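## Task

Holding the two salad hands as a pair of tongs, pinch the tomato between them and raise it out of the bowl. Keep it pinched the whole way until it is above the container, then lower it so it rests inside the container. Finally move both salad hands and both arms clear of it.

## Robot and tools

Robot: two six-joint arms with parallel grippers, named left_arm and right_arm. The names are labels, not image sides. The bases face each other across the table: left_arm sits at (-0.020, +0.458, +0.039) m, on the +y side; right_arm at (-0.020, -0.458, +0.039) m. Scene frame: origin at the table centre, +z up, table top at z = +0.020 m. Each arm presumably holds one salad hand; the pair is worked together like tongs to squeeze the food.

execute_actions takes "actions", a list with zero or one entry, plus optional "pictures" (boolean; images arrive by default). An empty list, {"actions": []}, is a look: nothing is commanded and the current state comes back. A wait is {"steps": N} with N up to 300 control steps (each 1/30 s); it commands nothing new and returns once N steps have gone by since the previous result, with thinking time counted in. A move is {"rows": [...], "steps": N}, N at most 15 (default 15). One row is used per step; if rows run out, the final row repeats. A refused call sends nothing.

Every row is one flat list of 14 numbers, each between -1 and 1, covering both arms even when only one moves. Positions 1-6: left_arm joint offsets for waist, shoulder, elbow, wrist pitch, wrist yaw, wrist roll; position 7: left gripper opening. Positions 8-14: the same seven for right_arm. Joint numbers are offsets, not poses. They are measured from the joint angles in the latest result that lists them (before any such result, or for later calls within one reply, from where the arm is when the action begins), never from the previous row. Scale: 1.0 equals 0.9615 rad for waist, shoulder and elbow, 1.713 rad for wrist pitch, 1.767 for wrist yaw, 1.728 for wrist roll. So sending all zeros is not a pause: it pulls the arm back to the reference angles. Joint ranges in radians: waist -3.054..3.054, shoulder 0.000..3.142, elbow 0.000..2.356, wrist pitch -1.571..1.571, wrist yaw -1.571..1.571, wrist roll -3.142..3.142. Asking for more than 0.010 rad beyond an end gets the call refused; true ends may differ by up to 0.010 rad, and a target past the real end is clipped there, reported as "joint sent to its limit" (possibly referring to an earlier, still running action). No such line does not prove there is room left.

The opening number is absolute, not an offset: +1 fully open, empty fingers touch near -0.80, values below that add nothing. Closing from fully open needs at least about 0.5 s. To hold something, keep commanding an opening well under grip_measured; the gap sets the squeeze. Force tops out near 34 N per pad, but a sudden close can push harder and sometimes spring the fingers apart. Each gripper's reading can be off by roughly 1 mm, consistently within a scene.

Motion limits: each joint's target is kept within a lead of its measured angle (0.211 rad for waist, shoulder, elbow; 0.213 wrist pitch; 0.267 wrist yaw; 0.228 wrist roll), and if an arm's targets would move its gripper over 70 mm from where it is, all its targets are shrunk back. Large moves therefore take several actions. Friction may leave a joint short of its target, especially at long reach, and tiny commands may do nothing, so check the reported angles after each move. Between calls the arms keep heading for the last row sent until everything nearly stops or a step is HELD; after that only a new action moves them further. The simulation keeps running while you think.

Results: a state line per arm with end_effector_position (m) and end_effector_quat_wxyz, plus linear and angular velocity, all in the scene frame. That point lies between the finger pads, 3-4 cm behind the tips; fingers extend along the gripper's +x and close along its y. Printed positions can be inaccurate, more so at long reach. Joint positions and Joint velocities give, per arm, the six joints (rad, rad/s) then pad gap (m; 0.088 when fully open). grip_measured is the opening on the command scale. "joint command not followed" means a clearance check altered or blocked joint targets on some steps; the rest of the row still ran. HELD marks steps where your row, fully or partly, was not applied. MOTOR HOT appears from 50 °C; at 95 °C an OVER-TEMPERATURE FAULT holds that arm until it cools, and if cooling takes too long the arm loses power and drops limp. A TORQUE FAULT (load limits in N m: waist 17, shoulder 21.1, elbow 21, wrist pitch 5.55, wrist yaw 5.53, wrist roll 5.19, held weight included) freezes that arm for 10 s and discards the rest of the call.

Cameras: cam_high, cam_low, cam_left_wrist, cam_right_wrist, each 504x504, returned in that order. zoom_image takes "camera" and "region" [x0, y0, x1, y1] in pixels from the top-left, no larger than 504 by 504, and enlarges that part of the latest image. read_manual only returns licence text. finished_scene takes "scene", the number of the current scene; it ends that scene for good, grades it, and reports the next task.

Avoid: letting the arms or their mounts collide or press on each other, knocking anything off the table (immediate failure), dropping, slipping or slamming the food, and very hard pushes. Loose objects may occasionally get nudged by outside disturbances.

Each tool is called after ">>>" by a JSON object that holds its "fn" and its "kwargs", one argument or row to a line.

## Session

>>> {"fn": "execute_actions", "kwargs": {
  "actions": []
}}

Scene clock: 0.00 s of 4567.00 s.
left_arm: end_effector_position=(-0.1405, +0.0944, +0.3242) grip_measured=+0.830 end_effector_quat_wxyz=(-0.451, +0.011, -0.854, +0.260) end_effector_velocity=(-0.002, +0.002, -0.001) end_effector_angular_velocity=(+0.011, -0.006, +0.001) | right_arm: end_effector_position=(+0.2002, -0.3185, +0.4063) grip_measured=+0.848 end_effector_quat_wxyz=(+0.778, -0.053, -0.071, +0.622) end_effector_velocity=(-0.004, -0.001, -0.001) end_effector_angular_velocity=(-0.007, -0.004, +0.014)
Joint positions: left_arm=[-0.096  1.759  1.927 -1.354  0.602 -1.409  0.08 ] | right_arm=[-1.612  0.97   0.821  0.394 -1.387  0.069  0.081]
Joint velocities: left_arm=[-0.007 -0.002 -0.002 -0.007 -0.007 -0.007  0.   ] | right_arm=[-0.007 -0.007 -0.002 -0.007 -0.022 -0.007 -0.   ]
Heat: left arm: hottest wrist pitch 34 °C (+0.0 °C/min); right arm: hottest wrist pitch 32 °C (+0.0 °C/min).

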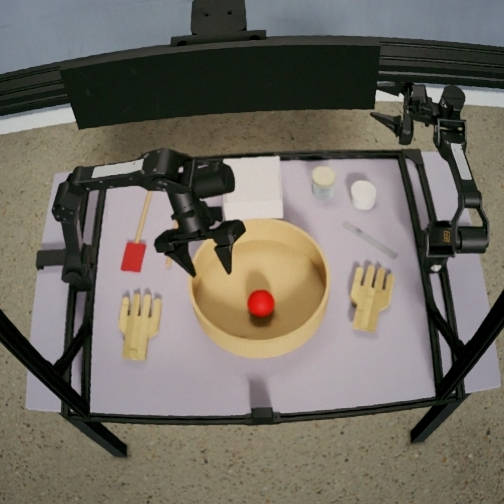

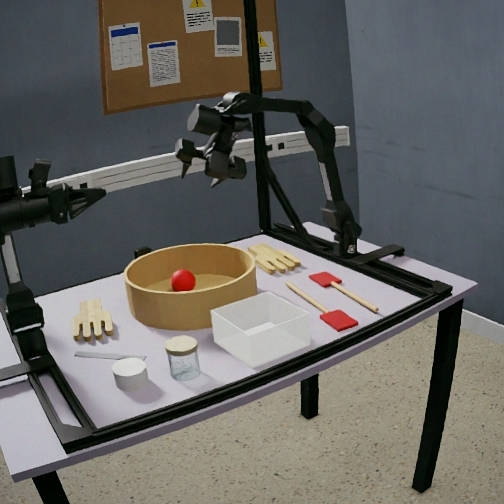

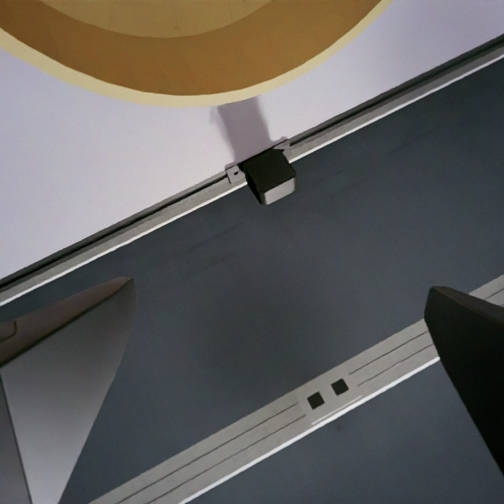

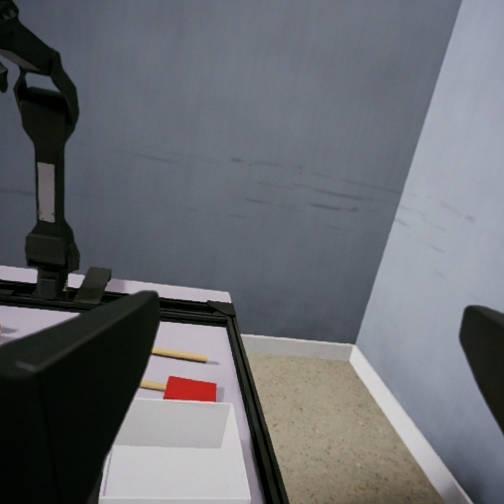

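>>> {"fn": "execute_actions", "kwargs": {
  "actions": [
    {"rows":[[-0.692,-0.344,-0.917,0.097,-0.341,1,1,0.7,0.1,0.13,-0.94,0.785,-0.506,1]],"steps":15}
  ],
  "pictures": false
}}

>>> {"fn": "execute_actions", "kwargs": {
  "actions": [
    {"steps":60}
  ],
  "pictures": false
}}

Scene clock: 13.17 s of 4567.00 s.
left_arm: end_effector_position=(-0.2013, +0.2631, +0.1877) grip_measured=+0.992 end_effector_quat_wxyz=(+0.448, +0.495, +0.447, -0.596) end_effector_velocity=(+0.190, +0.280, -0.437) end_effector_angular_velocity=(+0.826, -1.324, -2.044) | right_arm: end_effector_position=(+0.2121, -0.2342, +0.2879) grip_measured=+1.000 end_effector_quat_wxyz=(+0.781, -0.349, +0.100, +0.508) end_effector_velocity=(+0.053, -0.273, -0.353) end_effector_angular_velocity=(-2.192, +0.296, -1.347)
Joint positions: left_arm=[-0.74   1.43   1.189 -1.189  0.018 -0.544  0.088] | right_arm=[-0.957  1.06   0.933 -0.444 -0.33  -0.749  0.088]
Joint velocities: left_arm=[-0.276 -0.007 -1.551  0.007 -0.168  1.81   0.   ] | right_arm=[ 0.164 -0.007  0.007 -1.707  2.147 -0.579  0.   ]
Heat: left arm: hottest wrist pitch 34 °C (+0.0 °C/min); right arm: hottest wrist pitch 33 °C (+4.6 °C/min).
Steps of this call (steps 1 to 90: nothing new was sent; then 9.67 s passed at rest; steps 91 to 105: all 15 steps of this action). Readings (joint positions):
91: left_arm=[-0.110 1.732 1.894 -1.311 0.548 -1.365] | right_arm=[-1.585 0.979 0.836 0.348 -1.337 0.021]
92: left_arm=[-0.150 1.691 1.835 -1.268 0.459 -1.299] | right_arm=[-1.526 0.996 0.866 0.293 -1.260 -0.042]
94: left_arm=[-0.264 1.595 1.720 -1.237 0.322 -1.178] | right_arm=[-1.412 1.032 0.910 0.182 -1.111 -0.165]
98: left_arm=[-0.506 1.446 1.525 -1.202 0.098 -0.937] | right_arm=[-1.186 1.056 0.928 -0.046 -0.824 -0.408]
105: the state above

Scene clock: 15.17 s of 4567.00 s.
left_arm: end_effector_position=(-0.1816, +0.2878, +0.1511) grip_measured=+0.994 end_effector_quat_wxyz=(+0.173, +0.684, +0.174, -0.687) end_effector_velocity=(+0.002, +0.001, -0.000) end_effector_angular_velocity=(+0.000, -0.010, +0.005) | right_arm: end_effector_position=(+0.1348, -0.3442, +0.1894) grip_measured=+1.000 end_effector_quat_wxyz=(+0.611, -0.467, +0.448, +0.455) end_effector_velocity=(+0.000, +0.001, +0.000) end_effector_angular_velocity=(+0.009, -0.003, +0.006)
Joint positions: left_arm=[-0.759  1.434  1.056 -1.19   0.003  0.316  0.088] | right_arm=[-0.941  1.061  0.935 -1.213 -0.003 -0.804  0.088]
Joint velocities: left_arm=[-0.002 -0.002 -0.002 -0.007 -0.007 -0.007 -0.   ] | right_arm=[-0.002 -0.002 -0.002  0.007 -0.007 -0.007  0.   ]
Heat: left arm: hottest wrist pitch 34 °C (+0.0 °C/min); right arm: hottest wrist pitch 32 °C (+0.0 °C/min).
Steps of this call (steps 1 to 45: the robot went on to your last target; steps 46 to 60: nothing new was sent). Readings (joint positions):
1: left_arm=[-0.747 1.430 1.144 -1.191 0.014 -0.483] | right_arm=[-0.952 1.060 0.933 -0.501 -0.259 -0.764]
2: left_arm=[-0.751 1.432 1.109 -1.192 0.010 -0.422] | right_arm=[-0.949 1.060 0.933 -0.558 -0.188 -0.775]
4: left_arm=[-0.754 1.434 1.072 -1.192 0.006 -0.300] | right_arm=[-0.947 1.060 0.933 -0.672 -0.093 -0.789]
8: left_arm=[-0.757 1.434 1.062 -1.190 0.004 -0.055] | right_arm=[-0.943 1.060 0.933 -0.899 -0.026 -0.800]
60: the state above
All arms were judged still, so your last target was given up. Only a new action makes them travel on or press farther. Fingers that are still opening or closing keep moving.

>>> {"fn": "execute_actions", "kwargs": {
  "actions": [
    {"rows":[[0,0,0,0,0,0.286,1,0.9,0.1,0,0,0,0,1]],"steps":15}
  ],
  "pictures": false
}}

>>> {"fn": "execute_actions", "kwargs": {
  "actions": [
    {"steps":10}
  ],
  "pictures": false
}}

>>> {"fn": "execute_actions", "kwargs": {
  "actions": [
    {"rows":[[0,0,0,0,0,0,1,0.567,0.155,0.01,0,0,0,1]],"steps":15}
  ],
  "pictures": false
}}

>>> {"fn": "execute_actions", "kwargs": {
  "actions": [
    {"steps":10}
  ]
}}

Scene clock: 19.73 s of 4567.00 s.
left_arm: end_effector_position=(-0.1814, +0.2877, +0.1511) grip_measured=+0.994 end_effector_quat_wxyz=(+0.004, +0.706, +0.004, -0.708) end_effector_velocity=(+0.000, +0.003, -0.000) end_effector_angular_velocity=(+0.010, +0.000, -0.068) | right_arm: end_effector_position=(+0.0076, -0.2635, +0.1748) grip_measured=+1.000 end_effector_quat_wxyz=(+0.359, -0.615, +0.262, +0.651) end_effector_velocity=(-0.171, +0.021, -0.002) end_effector_angular_velocity=(-0.009, +0.024, +0.858)
Joint positions: left_arm=[-0.758  1.434  1.055 -1.19   0.003  0.801  0.088] | right_arm=[-0.145  1.15   0.938 -1.213 -0.005 -0.803  0.088]
Joint velocities: left_arm=[-0.002 -0.002 -0.002 -0.007  0.007  0.066 -0.   ] | right_arm=[ 0.862 -0.002 -0.007 -0.007 -0.022  0.007  0.   ]
Heat: left arm: hottest wrist pitch 34 °C (+0.0 °C/min); right arm: hottest wrist pitch 32 °C (+0.0 °C/min).
Steps of this call (steps 1 to 90: nothing new was sent; then 1.07 s passed at rest; steps 91 to 105: all 15 steps of this action). Readings (joint positions):
91: left_arm=[-0.759 1.434 1.055 -1.190 0.003 0.362] | right_arm=[-0.916 1.071 0.936 -1.215 0.009 -0.803]
92: left_arm=[-0.758 1.434 1.055 -1.190 0.003 0.427] | right_arm=[-0.859 1.087 0.938 -1.215 0.007 -0.803]
94: left_arm=[-0.758 1.434 1.055 -1.190 0.003 0.550] | right_arm=[-0.742 1.125 0.938 -1.213 0.000 -0.803]
98: left_arm=[-0.758 1.434 1.055 -1.190 0.003 0.736] | right_arm=[-0.515 1.149 0.938 -1.213 -0.000 -0.803]
105: the state above

Scene clock: 20.07 s of 4567.00 s.
left_arm: end_effector_position=(-0.1814, +0.2877, +0.1511) grip_measured=+0.994 end_effector_quat_wxyz=(+0.002, +0.706, +0.002, -0.708) end_effector_velocity=(+0.002, +0.001, -0.000) end_effector_angular_velocity=(+0.000, -0.010, -0.010) | right_arm: end_effector_position=(-0.0049, -0.2621, +0.1748) grip_measured=+1.000 end_effector_quat_wxyz=(+0.338, -0.624, +0.242, +0.661) end_effector_velocity=(-0.005, -0.002, -0.001) end_effector_angular_velocity=(-0.012, +0.007, +0.025)
Joint positions: left_arm=[-0.758  1.434  1.055 -1.19   0.003  0.807  0.088] | right_arm=[-0.08   1.15   0.938 -1.213 -0.004 -0.802  0.088]
Joint velocities: left_arm=[-0.002 -0.002 -0.002 -0.007 -0.007  0.007 -0.   ] | right_arm=[ 0.017  0.002 -0.002 -0.007 -0.007 -0.007  0.   ]
Heat: left arm: hottest wrist pitch 34 °C (+0.0 °C/min); right arm: hottest wrist pitch 32 °C (+0.0 °C/min).
Steps of this call (steps 1 to 10: the robot went on to your last target). Readings (joint positions):
1: left_arm=[-0.758 1.434 1.055 -1.190 0.003 0.802] | right_arm=[-0.122 1.150 0.938 -1.213 -0.005 -0.802]
2: left_arm=[-0.758 1.434 1.055 -1.190 0.003 0.804] | right_arm=[-0.108 1.150 0.938 -1.213 -0.005 -0.802]
4: left_arm=[-0.758 1.434 1.055 -1.190 0.003 0.806] | right_arm=[-0.093 1.150 0.938 -1.213 -0.005 -0.802]
8: left_arm=[-0.758 1.434 1.055 -1.190 0.003 0.807] | right_arm=[-0.082 1.150 0.938 -1.213 -0.004 -0.802]
10: the state above

Scene clock: 20.57 s of 4567.00 s.
left_arm: end_effector_position=(-0.1814, +0.2877, +0.1511) grip_measured=+0.994 end_effector_quat_wxyz=(+0.002, +0.706, +0.002, -0.708) end_effector_velocity=(+0.000, +0.003, -0.000) end_effector_angular_velocity=(+0.010, +0.000, +0.005) | right_arm: end_effector_position=(-0.1091, -0.2770, +0.1521) grip_measured=+1.000 end_effector_quat_wxyz=(+0.115, -0.693, +0.107, +0.703) end_effector_velocity=(-0.013, -0.009, -0.001) end_effector_angular_velocity=(-0.008, -0.012, +0.088)
Joint positions: left_arm=[-0.758  1.434  1.055 -1.19   0.003  0.807  0.088] | right_arm=[ 0.455  1.29   0.946 -1.211 -0.005 -0.801  0.088]
Joint velocities: left_arm=[-0.002 -0.002 -0.002 -0.007  0.007 -0.007 -0.   ] | right_arm=[ 0.081  0.002 -0.002 -0.007  0.007 -0.007  0.   ]
Heat: left arm: hottest wrist pitch 34 °C (+0.0 °C/min); right arm: hottest wrist pitch 32 °C (+0.0 °C/min).
Steps of this call (steps 1 to 15: all 15 steps of this action). Readings (joint positions):
1: left_arm=[-0.758 1.434 1.055 -1.190 0.003 0.807] | right_arm=[-0.056 1.167 0.939 -1.216 0.007 -0.802]
2: left_arm=[-0.758 1.434 1.055 -1.190 0.003 0.807] | right_arm=[0.001 1.193 0.944 -1.215 0.005 -0.802]
4: left_arm=[-0.758 1.434 1.055 -1.190 0.003 0.807] | right_arm=[0.117 1.253 0.946 -1.209 -0.001 -0.802]
8: left_arm=[-0.758 1.434 1.055 -1.190 0.003 0.807] | right_arm=[0.342 1.289 0.946 -1.209 -0.003 -0.802]
15: the state above

Scene clock: 20.90 s of 4567.00 s.
left_arm: end_effector_position=(-0.1814, +0.2877, +0.1511) grip_measured=+0.994 end_effector_quat_wxyz=(+0.002, +0.706, +0.002, -0.708) end_effector_velocity=(+0.003, +0.000, -0.001) end_effector_angular_velocity=(+0.004, -0.014, +0.010) | right_arm: end_effector_position=(-0.1105, -0.2777, +0.1519) grip_measured=+1.000 end_effector_quat_wxyz=(+0.112, -0.694, +0.105, +0.703) end_effector_velocity=(+0.002, -0.001, -0.000) end_effector_angular_velocity=(-0.003, -0.010, -0.010)
Joint positions: left_arm=[-0.758  1.434  1.055 -1.19   0.003  0.807  0.088] | right_arm=[ 0.462  1.291  0.946 -1.211 -0.005 -0.8    0.088]
Joint velocities: left_arm=[ 0.002  0.002 -0.002 -0.007 -0.007 -0.007 -0.   ] | right_arm=[-0.002 -0.002 -0.002 -0.007  0.007  0.007  0.   ]
Heat: left arm: hottest wrist pitch 34 °C (+0.0 °C/min); right arm: hottest wrist pitch 32 °C (+0.0 °C/min).
Steps of this call (steps 1 to 10: the robot went on to your last target). Readings (joint positions):
1: left_arm=[-0.758 1.434 1.055 -1.190 0.003 0.807] | right_arm=[0.457 1.290 0.946 -1.211 -0.005 -0.800]
2: left_arm=[-0.758 1.434 1.055 -1.190 0.003 0.807] | right_arm=[0.459 1.290 0.946 -1.211 -0.005 -0.800]
4: left_arm=[-0.758 1.434 1.055 -1.190 0.003 0.807] | right_arm=[0.460 1.290 0.946 -1.211 -0.005 -0.800]
8: left_arm=[-0.758 1.434 1.055 -1.190 0.003 0.807] | right_arm=[0.462 1.290 0.946 -1.211 -0.005 -0.800]
10: the state above

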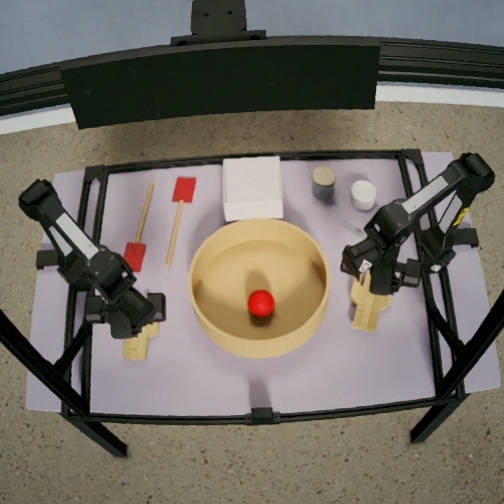

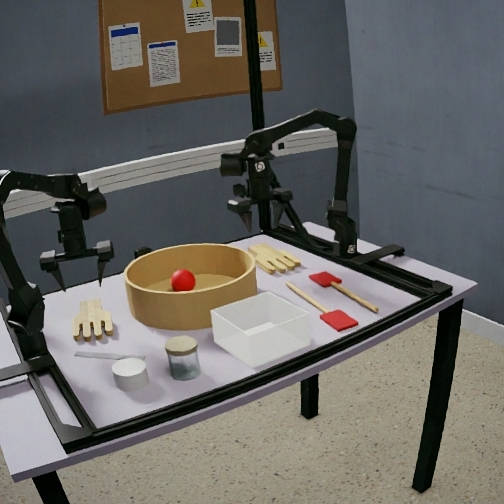

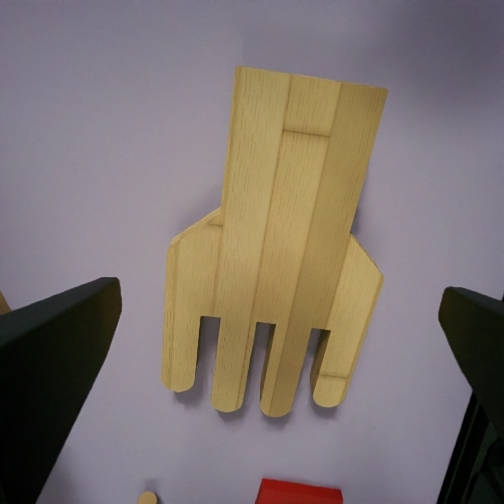

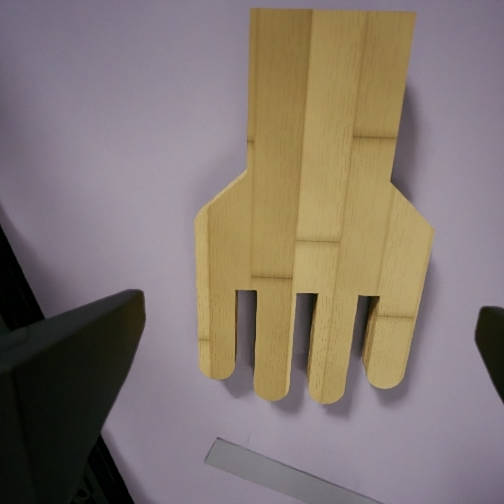

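>>> {"fn": "execute_actions", "kwargs": {
  "actions": [
    {"rows":[[-0.073,0.083,-0.165,0.137,0,0.04,1,0.078,0.19,-0.09,0.149,0,0.065,1]],"steps":15}
  ],
  "pictures": false
}}

>>> {"fn": "execute_actions", "kwargs": {
  "actions": [
    {"steps":8}
  ]
}}

Scene clock: 40.20 s of 4567.00 s.
left_arm: end_effector_position=(-0.1973, +0.2941, +0.0978) grip_measured=+0.994 end_effector_quat_wxyz=(-0.044, +0.704, -0.046, -0.707) end_effector_velocity=(+0.001, +0.000, -0.002) end_effector_angular_velocity=(-0.014, -0.017, -0.005) | right_arm: end_effector_position=(-0.1382, -0.2588, +0.0986) grip_measured=+1.000 end_effector_quat_wxyz=(+0.124, -0.693, +0.118, +0.700) end_effector_velocity=(-0.006, +0.003, +0.001) end_effector_angular_velocity=(+0.012, +0.033, +0.010)
Joint positions: left_arm=[-0.826  1.511  0.905 -0.959  0.001  0.873  0.088] | right_arm=[ 0.534  1.465  0.867 -0.96  -0.003 -0.691  0.088]
Joint velocities: left_arm=[-0.012  0.002 -0.007  0.007 -0.022 -0.007 -0.   ] | right_arm=[ 0.002 -0.002  0.002  0.022 -0.022 -0.007  0.   ]
Heat: left arm: hottest wrist pitch 33 °C (-1.5 °C/min); right arm: hottest elbow 32 °C (+0.0 °C/min).
Steps of this call (steps 1 to 15: the robot went on to your last target; steps 16 to 90: nothing new was sent; then 15.80 s passed at rest; steps 91 to 105: all 15 steps of this action). Readings (joint positions):
91: left_arm=[-0.763 1.439 1.036 -1.153 0.002 0.819] | right_arm=[0.471 1.310 0.938 -1.186 -0.003 -0.780]
92: left_arm=[-0.779 1.443 1.007 -1.086 0.002 0.835] | right_arm=[0.489 1.337 0.927 -1.115 -0.003 -0.753]
94: left_arm=[-0.808 1.478 0.958 -1.023 0.002 0.854] | right_arm=[0.516 1.415 0.906 -1.027 -0.003 -0.722]
98: left_arm=[-0.824 1.511 0.907 -0.978 0.001 0.868] | right_arm=[0.532 1.463 0.867 -0.981 -0.003 -0.699]
105: the state above

Scene clock: 40.47 s of 4567.00 s.
left_arm: end_effector_position=(-0.1974, +0.2941, +0.0977) grip_measured=+0.994 end_effector_quat_wxyz=(-0.044, +0.704, -0.047, -0.707) end_effector_velocity=(+0.003, -0.000, -0.000) end_effector_angular_velocity=(-0.011, -0.020, +0.005) | right_arm: end_effector_position=(-0.1384, -0.2586, +0.0986) grip_measured=+1.000 end_effector_quat_wxyz=(+0.125, -0.692, +0.118, +0.701) end_effector_velocity=(-0.000, -0.003, -0.000) end_effector_angular_velocity=(-0.010, +0.003, -0.005)
Joint positions: left_arm=[-0.826  1.511  0.905 -0.959  0.001  0.873  0.088] | right_arm=[ 0.535  1.465  0.867 -0.958 -0.003 -0.691  0.088]
Joint velocities: left_arm=[-0.002 -0.002 -0.002 -0.007 -0.022 -0.007 -0.   ] | right_arm=[ 0.002 -0.002 -0.002 -0.007 -0.007  0.007  0.   ]
Heat: left arm: hottest wrist pitch 33 °C (-1.5 °C/min); right arm: hottest elbow 32 °C (+0.0 °C/min).
Steps of this call (steps 1 to 8: the robot went on to your last target). Readings (joint positions):
1: left_arm=[-0.826 1.511 0.905 -0.959 0.001 0.873] | right_arm=[0.535 1.465 0.867 -0.959 -0.003 -0.691]
2: left_arm=[-0.826 1.511 0.905 -0.959 0.001 0.873] | right_arm=[0.535 1.465 0.867 -0.959 -0.003 -0.691]
4: left_arm=[-0.826 1.511 0.905 -0.959 0.001 0.873] | right_arm=[0.535 1.465 0.867 -0.959 -0.003 -0.691]
8: the state above

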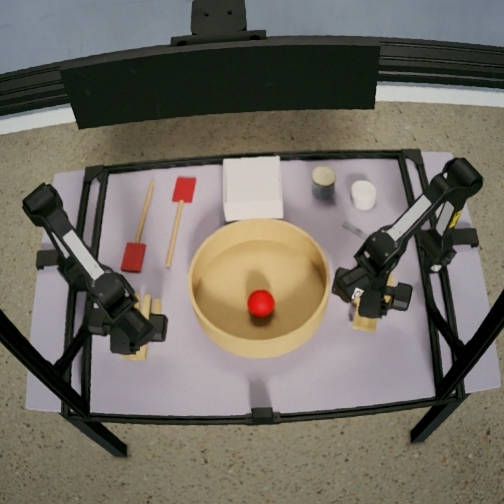

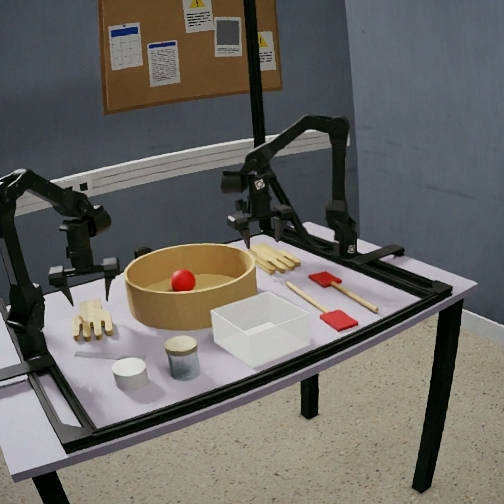

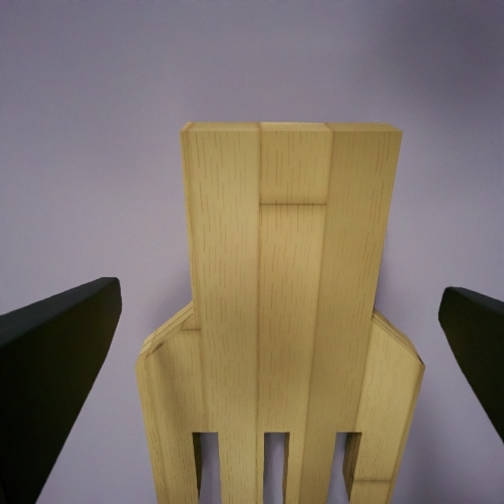

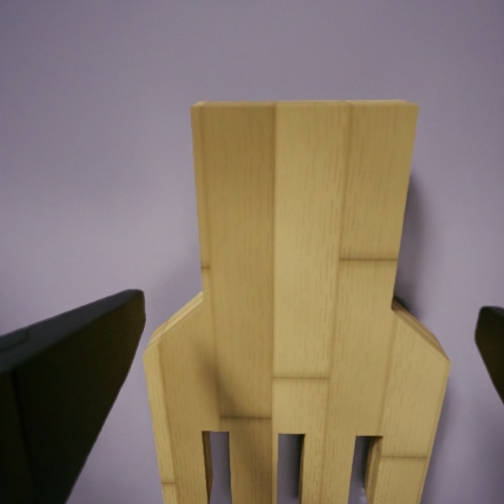

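>>> {"fn": "execute_actions", "kwargs": {
  "actions": [
    {"rows":[[-0.005,0.03,-0.03,0.033,0,0,1,0.005,0.03,-0.033,0.035,0,0,1],[-0.01,0.06,-0.06,0.066,0,0,1,0.01,0.06,-0.066,0.07,0,0,1],[-0.014,0.09,-0.095,0.1,0,-0.006,1,0.014,0.092,-0.1,0.104,0,0.006,1]],"steps":15}
  ]
}}

Scene clock: 47.17 s of 4567.00 s.
left_arm: end_effector_position=(-0.2020, +0.2935, +0.0611) grip_measured=+0.994 end_effector_quat_wxyz=(-0.044, +0.703, -0.049, -0.708) end_effector_velocity=(-0.002, +0.001, +0.000) end_effector_angular_velocity=(+0.001, +0.010, +0.005) | right_arm: end_effector_position=(-0.1429, -0.2561, +0.0620) grip_measured=+1.000 end_effector_quat_wxyz=(+0.125, -0.691, +0.115, +0.702) end_effector_velocity=(+0.000, +0.001, +0.000) end_effector_angular_velocity=(+0.003, +0.010, +0.000)
Joint positions: left_arm=[-0.837  1.59   0.821 -0.792  0.001  0.866  0.088] | right_arm=[ 0.546  1.544  0.78  -0.785 -0.003 -0.683  0.088]
Joint velocities: left_arm=[-0.002 -0.002 -0.002  0.007  0.007 -0.007 -0.   ] | right_arm=[-0.007 -0.002 -0.002  0.007 -0.007 -0.007  0.   ]
Heat: left arm: hottest wrist pitch 33 °C (-1.3 °C/min); right arm: hottest elbow 32 °C (+0.0 °C/min).
Steps of this call (steps 1 to 15: the robot went on to your last target; steps 16 to 90: nothing new was sent; then 3.20 s passed at rest; steps 91 to 105: all 15 steps of this action). Readings (joint positions):
91: left_arm=[-0.826 1.512 0.902 -0.949 0.001 0.873] | right_arm=[0.535 1.466 0.864 -0.949 -0.003 -0.691]
92: left_arm=[-0.827 1.517 0.894 -0.923 0.001 0.873] | right_arm=[0.536 1.472 0.855 -0.921 -0.003 -0.691]
94: left_arm=[-0.831 1.543 0.869 -0.853 0.001 0.872] | right_arm=[0.541 1.499 0.829 -0.848 -0.003 -0.687]
98: left_arm=[-0.836 1.587 0.826 -0.811 0.001 0.868] | right_arm=[0.545 1.542 0.784 -0.805 -0.003 -0.684]
105: the state above

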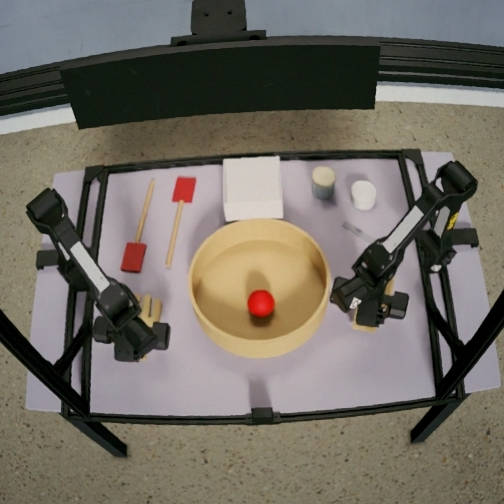

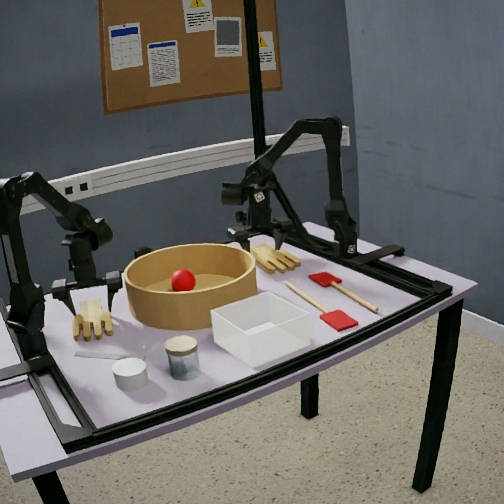

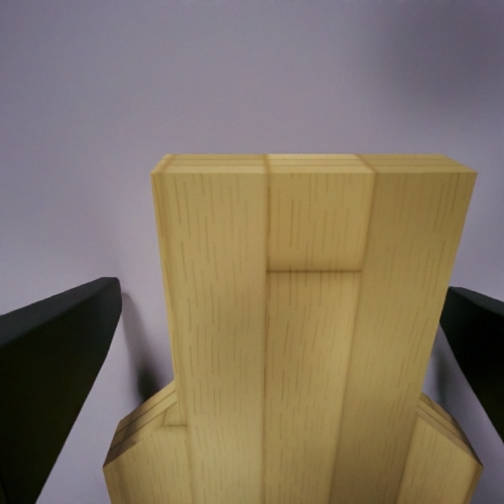

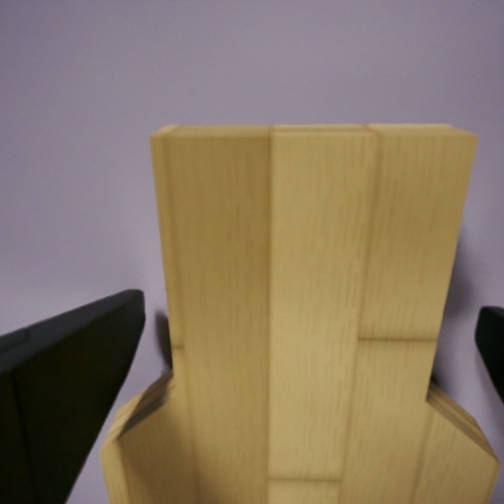

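>>> {"fn": "execute_actions", "kwargs": {
  "actions": [
    {"rows":[[0.027,-0.022,-0.038,0.006,0,0.013,1,0,0.01,-0.014,0.01,0,0,1],[0.027,-0.022,-0.038,0.006,0,0.013,1,0,0.01,-0.014,0.01,0,0,1],[0.027,-0.022,-0.038,0.006,0,0.013,1,0,0.01,-0.014,0.01,0,0,1],[0.027,-0.022,-0.038,0.006,0,0.013,1,0,0.01,-0.014,0.01,0,0,1],[0.027,-0.022,-0.038,0.006,0,0.013,1,0,0.01,-0.014,0.01,0,0,1],[0.027,-0.022,-0.038,0.006,0,0.013,0.85,0,0.01,-0.014,0.01,0,0,0.85],[0.027,-0.022,-0.038,0.006,0,0.013,0.7,0,0.01,-0.014,0.01,0,0,0.7],[0.027,-0.022,-0.038,0.006,0,0.013,0.6,0,0.01,-0.014,0.01,0,0,0.6],[0.027,-0.022,-0.038,0.006,0,0.013,0.5,0,0.01,-0.014,0.01,0,0,0.5],[0.027,-0.022,-0.038,0.006,0,0.013,0.45,0,0.01,-0.014,0.01,0,0,0.45],[0.027,-0.022,-0.038,0.006,0,0.013,0.4,0,0.01,-0.014,0.01,0,0,0.4],[0.027,-0.022,-0.038,0.006,0,0.013,0.35,0,0.01,-0.014,0.01,0,0,0.35],[0.027,-0.022,-0.038,0.006,0,0.013,0.3,0,0.01,-0.014,0.01,0,0,0.3]],"steps":15}
  ],
  "pictures": false
}}

>>> {"fn": "execute_actions", "kwargs": {
  "actions": [
    {"rows":[[0,0,0,0,0,0,0.3,0,0,0,0,0,0,0.3],[0,0,0,0,0,0,0.3,0,0,0,0,0,0,0.3],[0,0,0,0,0,0,0.3,0,0,0,0,0,0,0.3],[0,0,0,0,0,0,0.2,0,0,0,0,0,0,0.2],[0,0,0,0,0,0,0.1,0,0,0,0,0,0,0.1],[0,0,0,0,0,0,-0.1,0,0,0,0,0,0,-0.1],[0,0,0,0,0,0,-0.3,0,0,0,0,0,0,-0.3],[0,0,0,0,0,0,-0.6,0,0,0,0,0,0,-0.6],[0,0,0,0,0,0,-1,0,0,0,0,0,0,-1]],"steps":15}
  ]
}}

Scene clock: 61.30 s of 4567.00 s.
left_arm: end_effector_position=(-0.1937, +0.2941, +0.0580) grip_measured=+0.379 end_effector_quat_wxyz=(-0.045, +0.704, -0.045, -0.708) end_effector_velocity=(-0.001, +0.001, +0.001) end_effector_angular_velocity=(-0.003, +0.014, +0.005) | right_arm: end_effector_position=(-0.1443, -0.2543, +0.0615) grip_measured=+0.398 end_effector_quat_wxyz=(+0.128, -0.688, +0.113, +0.706) end_effector_velocity=(-0.002, +0.001, -0.002) end_effector_angular_velocity=(+0.007, +0.012, +0.005)
Joint positions: left_arm=[-0.813  1.577  0.794 -0.784  0.004  0.885  0.058] | right_arm=[ 0.546  1.545  0.777 -0.771 -0.005 -0.683  0.058]
Joint velocities: left_arm=[-0.002 -0.012 -0.007  0.007  0.007 -0.007 -0.041] | right_arm=[-0.002  0.002 -0.007  0.022 -0.007 -0.007  0.003]
Heat: left arm: hottest wrist pitch 33 °C (-1.0 °C/min); right arm: hottest elbow 31 °C (-1.0 °C/min).
Steps of this call (steps 1 to 15: the robot went on to your last target; steps 16 to 90: nothing new was sent; then 10.63 s passed at rest; steps 91 to 105: all 15 steps of this action). Readings (joint positions):
91: left_arm=[-0.835 1.590 0.818 -0.787 0.001 0.868] | right_arm=[0.546 1.545 0.779 -0.781 -0.003 -0.683]
92: left_arm=[-0.831 1.587 0.813 -0.785 0.001 0.872] | right_arm=[0.546 1.545 0.779 -0.778 -0.003 -0.683]
94: left_arm=[-0.820 1.583 0.802 -0.784 0.001 0.878] | right_arm=[0.546 1.545 0.778 -0.774 -0.003 -0.683]
98: left_arm=[-0.814 1.579 0.796 -0.784 0.002 0.884] | right_arm=[0.546 1.545 0.778 -0.772 -0.003 -0.683]
105: the state above

Scene clock: 61.80 s of 4567.00 s.
left_arm: end_effector_position=(-0.1937, +0.2941, +0.0580) grip_measured=+0.379 end_effector_quat_wxyz=(-0.045, +0.704, -0.045, -0.708) end_effector_velocity=(-0.001, -0.001, +0.001) end_effector_angular_velocity=(-0.014, +0.004, -0.010) | right_arm: end_effector_position=(-0.1443, -0.2543, +0.0615) grip_measured=+0.397 end_effector_quat_wxyz=(+0.128, -0.688, +0.113, +0.706) end_effector_velocity=(+0.000, -0.006, -0.000) end_effector_angular_velocity=(-0.030, +0.007, +0.006)
Joint positions: left_arm=[-0.813  1.577  0.794 -0.784  0.004  0.886  0.058] | right_arm=[ 0.546  1.545  0.777 -0.771 -0.005 -0.683  0.058]
Joint velocities: left_arm=[-0.002 -0.007 -0.002  0.007 -0.007  0.007 -0.   ] | right_arm=[-0.002 -0.002 -0.002 -0.022 -0.022 -0.007 -0.   ]
Heat: left arm: hottest wrist pitch 33 °C (-1.0 °C/min); right arm: hottest elbow 31 °C (-1.0 °C/min).
Steps of this call (steps 1 to 15: all 15 steps of this action). Readings (joint positions):
1: left_arm=[-0.813 1.577 0.794 -0.784 0.004 0.886] | right_arm=[0.546 1.545 0.777 -0.771 -0.005 -0.683]
2: left_arm=[-0.813 1.577 0.794 -0.784 0.004 0.886] | right_arm=[0.546 1.545 0.777 -0.771 -0.005 -0.683]
4: left_arm=[-0.813 1.577 0.794 -0.784 0.004 0.886] | right_arm=[0.546 1.545 0.777 -0.771 -0.005 -0.683]
8: left_arm=[-0.813 1.577 0.794 -0.784 0.004 0.886] | right_arm=[0.546 1.545 0.777 -0.771 -0.005 -0.683]
15: the state above

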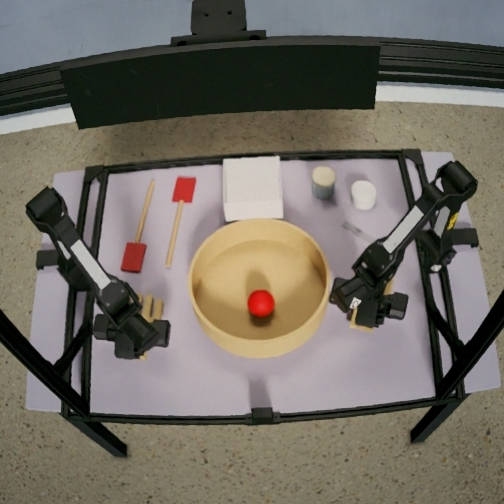

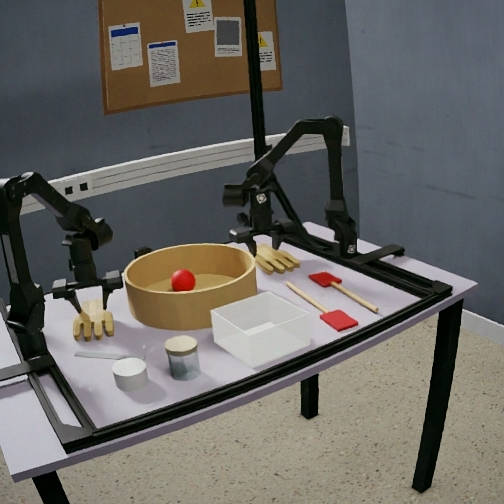

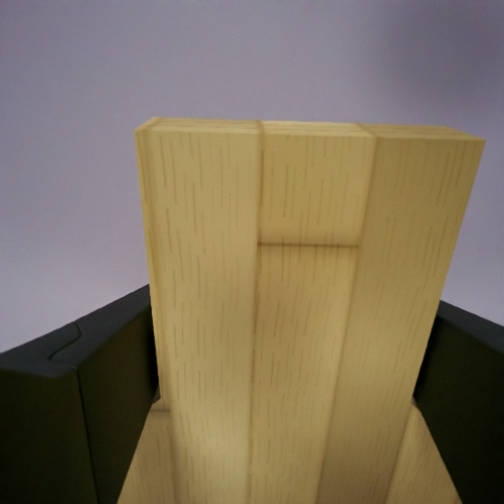

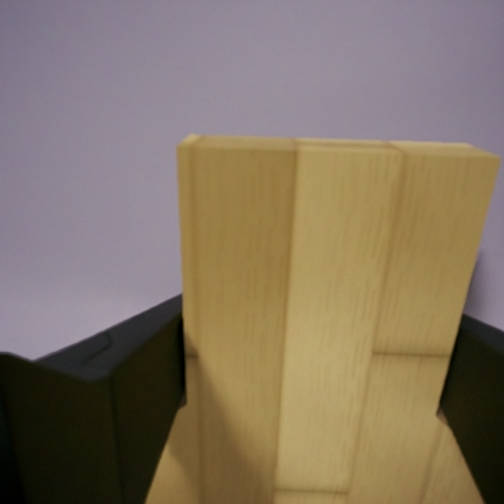

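>>> {"fn": "execute_actions", "kwargs": {
  "actions": [
    {"rows":[[0,-0.04,0,0,0,0,-1,0,-0.04,0,0,0,0,-1],[0,-0.08,0.02,0,0,0,-1,0,-0.08,0.02,0,0,0,-1],[0,-0.12,0.04,0,0,0,-1,0,-0.12,0.04,0,0,0,-1],[0,-0.16,0.06,0,0,0,-1,0,-0.16,0.06,0,0,0,-1],[0,-0.2,0.08,0.03,0,0,-1,0,-0.2,0.08,0.03,0,0,-1],[0,-0.25,0.1,0.06,0,0,-1,0,-0.25,0.1,0.06,0,0,-1],[0,-0.3,0.1,0.1,0,-0.05,-1,0,-0.3,0.1,0.1,0,0.04,-1],[0,-0.35,0.1,0.14,0,-0.1,-1,0,-0.35,0.1,0.14,0,0.08,-1],[0,-0.4,0.1,0.18,0,-0.15,-1,0,-0.4,0.1,0.18,0,0.12,-1],[0,-0.45,0.1,0.22,0,-0.2,-1,0,-0.45,0.1,0.22,0,0.16,-1],[0,-0.5,0.1,0.26,0,-0.25,-1,0,-0.5,0.1,0.26,0,0.2,-1],[0,-0.5,0.1,0.3,0,-0.3,-1,0,-0.5,0.1,0.3,0,0.24,-1],[0,-0.5,0.1,0.36,0,-0.35,-1,0,-0.5,0.1,0.36,0,0.28,-1],[0,-0.5,0.1,0.42,0,-0.4,-1,0,-0.5,0.1,0.42,0,0.32,-1],[0,-0.5,0.1,0.58,0,-0.513,-1,0,-0.5,0.1,0.58,0,0.395,-1]],"steps":15}
  ],
  "pictures": false
}}

>>> {"fn": "execute_actions", "kwargs": {
  "actions": [
    {"steps":25}
  ],
  "pictures": false
}}

Scene clock: 87.93 s of 4567.00 s.
left_arm: end_effector_position=(-0.2670, +0.2247, +0.2424) grip_measured=+0.379 end_effector_quat_wxyz=(+0.266, +0.371, -0.102, -0.884) end_effector_velocity=(-0.126, -0.120, +0.537) end_effector_angular_velocity=(-0.595, +2.779, +1.117) | right_arm: end_effector_position=(-0.1950, -0.1726, +0.2441) grip_measured=+0.397 end_effector_quat_wxyz=(+0.415, -0.338, +0.022, +0.845) end_effector_velocity=(-0.089, +0.145, +0.547) end_effector_angular_velocity=(+1.312, +2.544, -1.080)
Joint positions: left_arm=[-0.813  1.154  0.872 -0.363  0.003  0.495  0.058] | right_arm=[ 0.547  1.124  0.852 -0.358 -0.008 -0.313  0.058]
Joint velocities: left_arm=[-0.002 -0.632  0.081  1.722 -0.007 -1.853 -0.   ] | right_arm=[-0.002 -0.637  0.1    1.722 -0.007  1.839 -0.   ]
Heat: left arm: hottest wrist pitch 33 °C (+0.0 °C/min); right arm: hottest elbow 31 °C (-1.0 °C/min).
Steps of this call (steps 1 to 15: the robot went on to your last target; steps 16 to 769: nothing new was sent; steps 770 to 784: all 15 steps of this action). Readings (joint positions):
770: left_arm=[-0.813 1.574 0.794 -0.784 0.004 0.886] | right_arm=[0.546 1.542 0.777 -0.771 -0.005 -0.683]
771: left_arm=[-0.813 1.566 0.794 -0.784 0.004 0.886] | right_arm=[0.546 1.533 0.777 -0.771 -0.005 -0.683]
773: left_arm=[-0.813 1.525 0.799 -0.785 0.004 0.886] | right_arm=[0.546 1.492 0.782 -0.773 -0.005 -0.683]
777: left_arm=[-0.813 1.392 0.844 -0.687 0.003 0.842] | right_arm=[0.546 1.358 0.826 -0.674 -0.005 -0.648]
784: the state above

Scene clock: 88.77 s of 4567.00 s.
left_arm: end_effector_position=(-0.2900, +0.2030, +0.3798) grip_measured=+0.379 end_effector_quat_wxyz=(+0.368, +0.008, +0.002, -0.930) end_effector_velocity=(+0.002, -0.001, -0.002) end_effector_angular_velocity=(+0.010, -0.001, +0.020) | right_arm: end_effector_position=(-0.2101, -0.1477, +0.3853) grip_measured=+0.397 end_effector_quat_wxyz=(+0.486, +0.004, -0.004, +0.874) end_effector_velocity=(+0.002, +0.001, -0.002) end_effector_angular_velocity=(+0.005, -0.022, -0.020)
Joint positions: left_arm=[-0.813  1.102  0.883  0.203  0.004  0.002  0.058] | right_arm=[ 0.547  1.07   0.864  0.216 -0.008 -0.002  0.058]
Joint velocities: left_arm=[-0.002 -0.002 -0.002 -0.007 -0.022 -0.007 -0.   ] | right_arm=[ 0.002 -0.002 -0.002 -0.007  0.022 -0.022  0.   ]
Heat: left arm: hottest wrist pitch 33 °C (+0.0 °C/min); right arm: hottest elbow 31 °C (-1.0 °C/min).
Steps of this call (steps 1 to 25: the robot went on to your last target). Readings (joint positions):
1: left_arm=[-0.813 1.136 0.875 -0.305 0.003 0.434] | right_arm=[0.547 1.107 0.856 -0.300 -0.008 -0.251]
2: left_arm=[-0.813 1.125 0.878 -0.248 0.003 0.373] | right_arm=[0.547 1.094 0.859 -0.242 -0.008 -0.190]
4: left_arm=[-0.813 1.112 0.881 -0.134 0.003 0.250] | right_arm=[0.547 1.080 0.863 -0.128 -0.008 -0.097]
8: left_arm=[-0.813 1.109 0.881 0.081 0.004 0.070] | right_arm=[0.547 1.077 0.863 0.089 -0.008 -0.026]
25: the state above

>>> {"fn": "execute_actions", "kwargs": {
  "actions": [
    {"rows":[[0.06,0.04,-0.02,0.033,-0.04,0,-1,-0.017,0.02,-0.04,0.03,0.04,0,-1],[0.12,0.075,-0.04,0.066,-0.07,0,-1,-0.033,0.04,-0.08,0.057,0.08,0,-1],[0.18,0.11,-0.06,0.1,-0.1,0,-1,-0.05,0.06,-0.12,0.086,0.11,0,-1],[0.24,0.15,-0.08,0.13,-0.13,0,-1,-0.066,0.08,-0.15,0.115,0.14,0,-1],[0.3,0.19,-0.1,0.165,-0.15,0,-1,-0.083,0.1,-0.18,0.143,0.17,0,-1],[0.36,0.225,-0.12,0.2,-0.17,0,-1,-0.1,0.12,-0.21,0.17,0.2,0,-1],[0.42,0.26,-0.14,0.23,-0.19,0,-1,-0.117,0.14,-0.24,0.2,0.22,0,-1],[0.474,0.304,-0.16,0.267,-0.207,0,-1,-0.135,0.168,-0.262,0.231,0.244,0,-1]],"steps":15}
  ],
  "pictures": false
}}

>>> {"fn": "execute_actions", "kwargs": {
  "actions": [
    {"steps":12}
  ]
}}

Scene clock: 96.47 s of 4567.00 s.
left_arm: end_effector_position=(-0.1222, +0.0553, +0.2960) grip_measured=+0.379 end_effector_quat_wxyz=(+0.698, +0.014, +0.005, -0.716) end_effector_velocity=(+0.166, -0.052, -0.087) end_effector_angular_velocity=(+0.055, -0.019, +0.532) | right_arm: end_effector_position=(-0.1175, -0.0928, +0.2936) grip_measured=+0.397 end_effector_quat_wxyz=(+0.703, -0.012, +0.003, +0.711) end_effector_velocity=(+0.017, +0.002, +0.059) end_effector_angular_velocity=(+0.262, +0.107, -0.102)
Joint positions: left_arm=[-0.373  1.384  0.737  0.618 -0.348  0.002  0.058] | right_arm=[ 0.421  1.233  0.615  0.595  0.41  -0.002  0.058]
Joint velocities: left_arm=[ 0.364  0.198 -0.164  0.3   -0.168 -0.007 -0.   ] | right_arm=[-0.007 -0.002 -0.002  0.286  0.095 -0.007 -0.   ]
Heat: left arm: hottest wrist pitch 35 °C (+2.0 °C/min); right arm: hottest elbow 33 °C (+1.0 °C/min).
Steps of this call (steps 1 to 30: the robot went on to your last target; steps 31 to 216: nothing new was sent; steps 217 to 231: all 15 steps of this action). Readings (joint positions):
217: left_arm=[-0.810 1.105 0.881 0.213 -0.000 0.002] | right_arm=[0.547 1.071 0.861 0.226 0.001 -0.002]
218: left_arm=[-0.796 1.115 0.877 0.240 -0.021 0.002] | right_arm=[0.544 1.075 0.851 0.251 0.030 -0.002]
220: left_arm=[-0.733 1.148 0.866 0.306 -0.091 0.001] | right_arm=[0.525 1.090 0.814 0.320 0.115 -0.002]
224: left_arm=[-0.587 1.244 0.819 0.435 -0.211 0.001] | right_arm=[0.462 1.167 0.698 0.479 0.302 -0.002]
231: the state above

Scene clock: 96.87 s of 4567.00 s.
left_arm: end_effector_position=(-0.1158, +0.0534, +0.2979) grip_measured=+0.379 end_effector_quat_wxyz=(+0.706, +0.004, +0.001, -0.708) end_effector_velocity=(+0.005, +0.000, -0.002) end_effector_angular_velocity=(+0.007, -0.010, +0.024) | right_arm: end_effector_position=(-0.1156, -0.0927, +0.2961) grip_measured=+0.397 end_effector_quat_wxyz=(+0.707, -0.006, +0.001, +0.707) end_effector_velocity=(+0.002, -0.000, -0.005) end_effector_angular_velocity=(-0.020, -0.016, -0.010)
Joint positions: left_arm=[-0.36   1.392  0.731  0.654 -0.358  0.002  0.058] | right_arm=[ 0.42   1.233  0.615  0.607  0.42  -0.002  0.058]
Joint velocities: left_arm=[ 0.002 -0.002 -0.002 -0.007 -0.022  0.007  0.   ] | right_arm=[-0.002 -0.002 -0.002 -0.022  0.007 -0.007  0.001]
Heat: left arm: hottest wrist pitch 35 °C (+2.0 °C/min); right arm: hottest elbow 33 °C (+1.0 °C/min).
Steps of this call (steps 1 to 12: the robot went on to your last target). Readings (joint positions):
1: left_arm=[-0.364 1.389 0.733 0.628 -0.352 0.002] | right_arm=[0.421 1.233 0.615 0.602 0.413 -0.002]
2: left_arm=[-0.361 1.391 0.732 0.635 -0.353 0.002] | right_arm=[0.421 1.233 0.615 0.604 0.415 -0.002]
4: left_arm=[-0.360 1.392 0.732 0.647 -0.354 0.002] | right_arm=[0.420 1.233 0.615 0.604 0.417 -0.002]
8: left_arm=[-0.360 1.392 0.731 0.652 -0.357 0.002] | right_arm=[0.420 1.233 0.615 0.607 0.420 -0.002]
12: the state above

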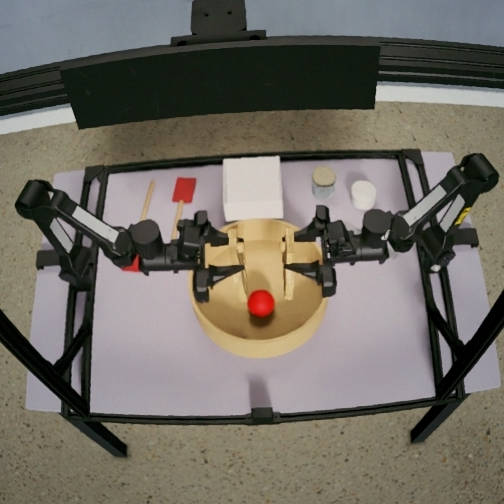

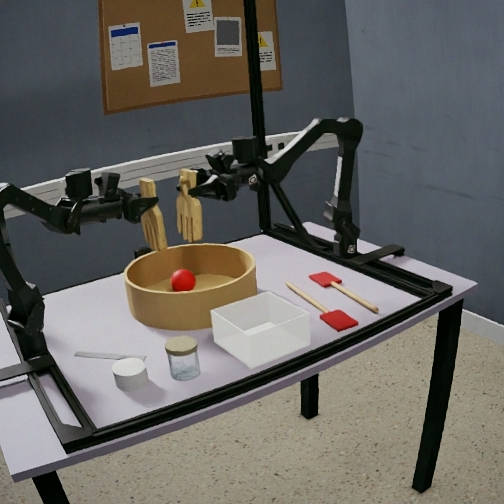

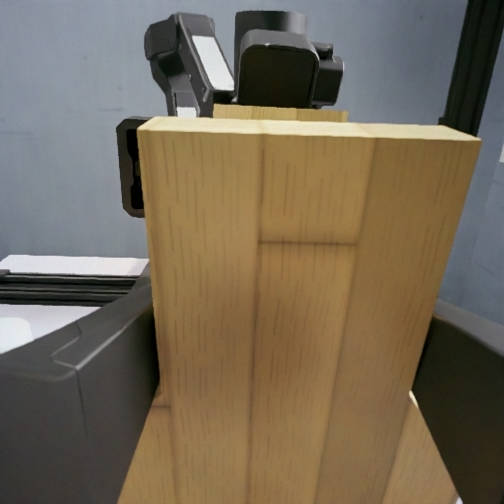

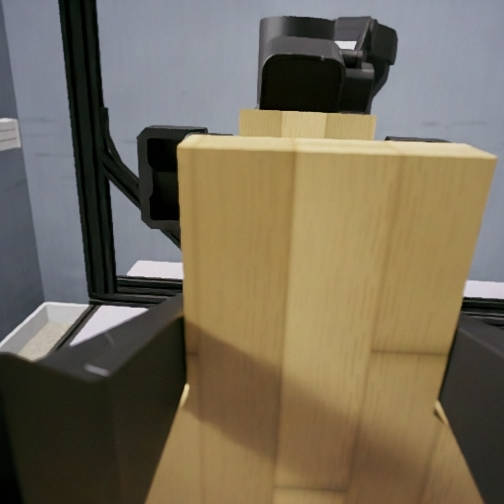

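>>> {"fn": "execute_actions", "kwargs": {
  "actions": [
    {"rows":[[-0.004,0.01,-0.04,0.035,-0.002,0,-1,0,0.025,-0.035,0.04,0,0,-1],[-0.008,0.025,-0.08,0.07,-0.005,0,-1,0,0.055,-0.07,0.08,0,0,-1],[-0.012,0.05,-0.12,0.105,-0.008,0,-1,0,0.09,-0.105,0.12,0,0,-1],[-0.017,0.075,-0.165,0.14,-0.01,0,-1,0,0.125,-0.14,0.157,0,0,-1],[-0.022,0.105,-0.208,0.179,-0.013,0,-1,0,0.167,-0.172,0.196,0,0,-1]],"steps":15}
  ],
  "pictures": false
}}

>>> {"fn": "execute_actions", "kwargs": {
  "actions": [
    {"steps":8}
  ]
}}

>>> {"fn": "zoom_image", "kwargs": {
  "camera": "cam_high",
  "region": [185,210,335,360]
}}

Scene clock: 103.83 s of 4567.00 s.
left_arm: end_effector_position=(-0.1152, +0.0681, +0.2366) grip_measured=+0.379 end_effector_quat_wxyz=(+0.707, +0.006, +0.001, -0.708) end_effector_velocity=(-0.002, +0.001, -0.004) end_effector_angular_velocity=(+0.007, +0.019, +0.000) | right_arm: end_effector_position=(-0.1151, -0.0936, +0.2380) grip_measured=+0.397 end_effector_quat_wxyz=(+0.707, -0.004, +0.000, +0.707) end_effector_velocity=(-0.000, +0.000, -0.000) end_effector_angular_velocity=(+0.002, -0.021, +0.005)
Joint positions: left_arm=[-0.378  1.496  0.532  0.953 -0.377  0.002  0.058] | right_arm=[ 0.42   1.393  0.451  0.935  0.42  -0.002  0.058]
Joint velocities: left_arm=[-0.007  0.007 -0.007  0.007 -0.007 -0.022  0.   ] | right_arm=[-0.002  0.002 -0.002  0.007 -0.007 -0.022 -0.   ]
Heat: left arm: hottest wrist pitch 37 °C (+4.0 °C/min); right arm: hottest wrist pitch 34 °C (+2.0 °C/min).
Steps of this call (steps 1 to 30: the robot went on to your last target; steps 31 to 194: nothing new was sent; steps 195 to 209: all 15 steps of this action). Readings (joint positions):
195: left_arm=[-0.360 1.393 0.727 0.665 -0.359 0.002] | right_arm=[0.420 1.236 0.611 0.619 0.420 -0.002]
196: left_arm=[-0.360 1.395 0.715 0.694 -0.359 0.002] | right_arm=[0.420 1.243 0.601 0.652 0.420 -0.002]
198: left_arm=[-0.364 1.408 0.671 0.778 -0.365 0.002] | right_arm=[0.420 1.273 0.568 0.747 0.420 -0.002]
202: left_arm=[-0.376 1.470 0.567 0.898 -0.373 0.002] | right_arm=[0.420 1.365 0.481 0.876 0.420 -0.002]
209: the state above

Scene clock: 104.10 s of 4567.00 s.
left_arm: end_effector_position=(-0.1152, +0.0681, +0.2370) grip_measured=+0.379 end_effector_quat_wxyz=(+0.707, +0.005, +0.001, -0.708) end_effector_velocity=(-0.004, +0.002, -0.003) end_effector_angular_velocity=(+0.016, +0.001, -0.015) | right_arm: end_effector_position=(-0.1152, -0.0936, +0.2384) grip_measured=+0.397 end_effector_quat_wxyz=(+0.707, -0.003, +0.000, +0.707) end_effector_velocity=(+0.002, +0.000, -0.000) end_effector_angular_velocity=(+0.002, -0.006, -0.010)
Joint positions: left_arm=[-0.378  1.496  0.532  0.955 -0.377  0.002  0.058] | right_arm=[ 0.42   1.393  0.451  0.937  0.42  -0.002  0.058]
Joint velocities: left_arm=[-0.007 -0.007 -0.002 -0.022  0.007 -0.007 -0.   ] | right_arm=[-0.002  0.002 -0.002  0.007  0.007 -0.007 -0.   ]
Heat: left arm: hottest wrist pitch 37 °C (+4.0 °C/min); right arm: hottest wrist pitch 34 °C (+2.0 °C/min).
Steps of this call (steps 1 to 8: the robot went on to your last target). Readings (joint positions):
1: left_arm=[-0.378 1.496 0.532 0.953 -0.377 0.002] | right_arm=[0.420 1.393 0.451 0.935 0.420 -0.002]
2: left_arm=[-0.378 1.496 0.532 0.953 -0.377 0.002] | right_arm=[0.420 1.393 0.451 0.935 0.420 -0.002]
4: left_arm=[-0.378 1.496 0.532 0.954 -0.377 0.002] | right_arm=[0.420 1.393 0.451 0.936 0.420 -0.002]
8: the state above

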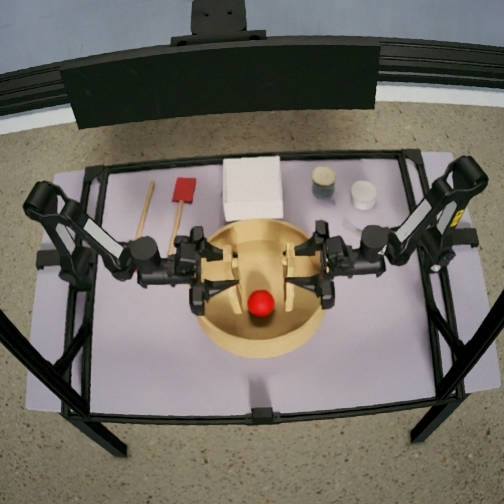

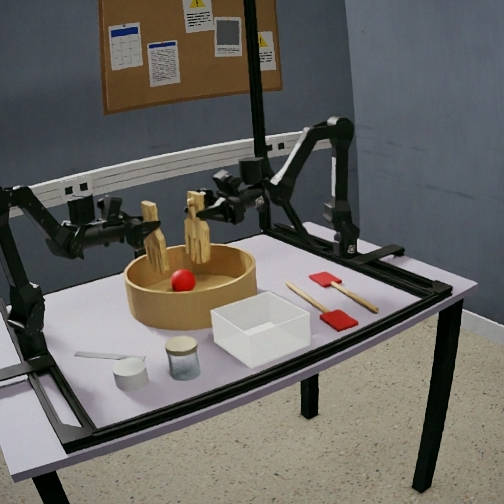

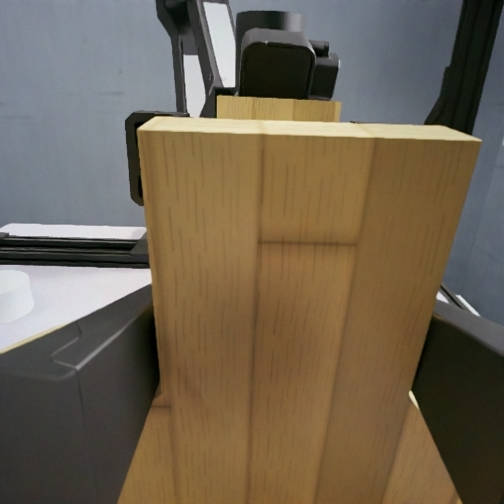

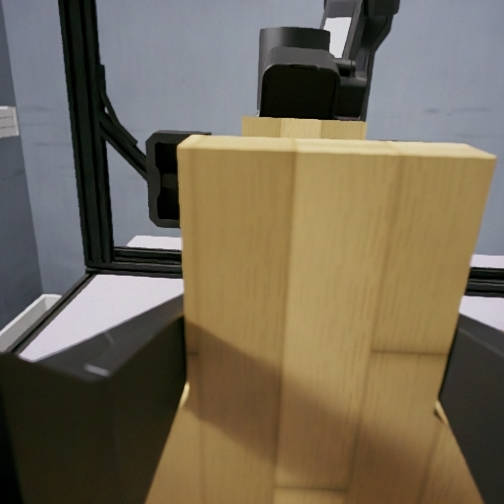

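Region (185, 210, 335, 360) of cam_high's 504x504 image, scaled by 3.360, with more detail than that image has.

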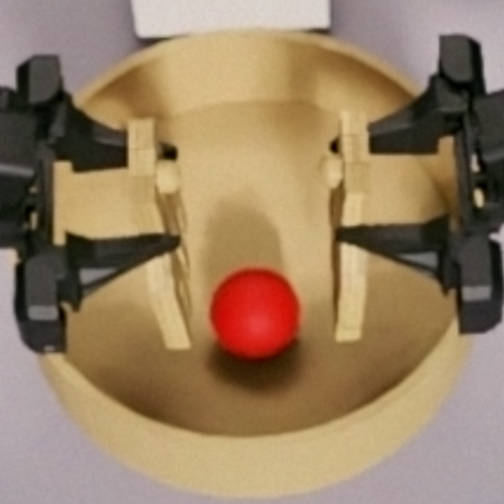

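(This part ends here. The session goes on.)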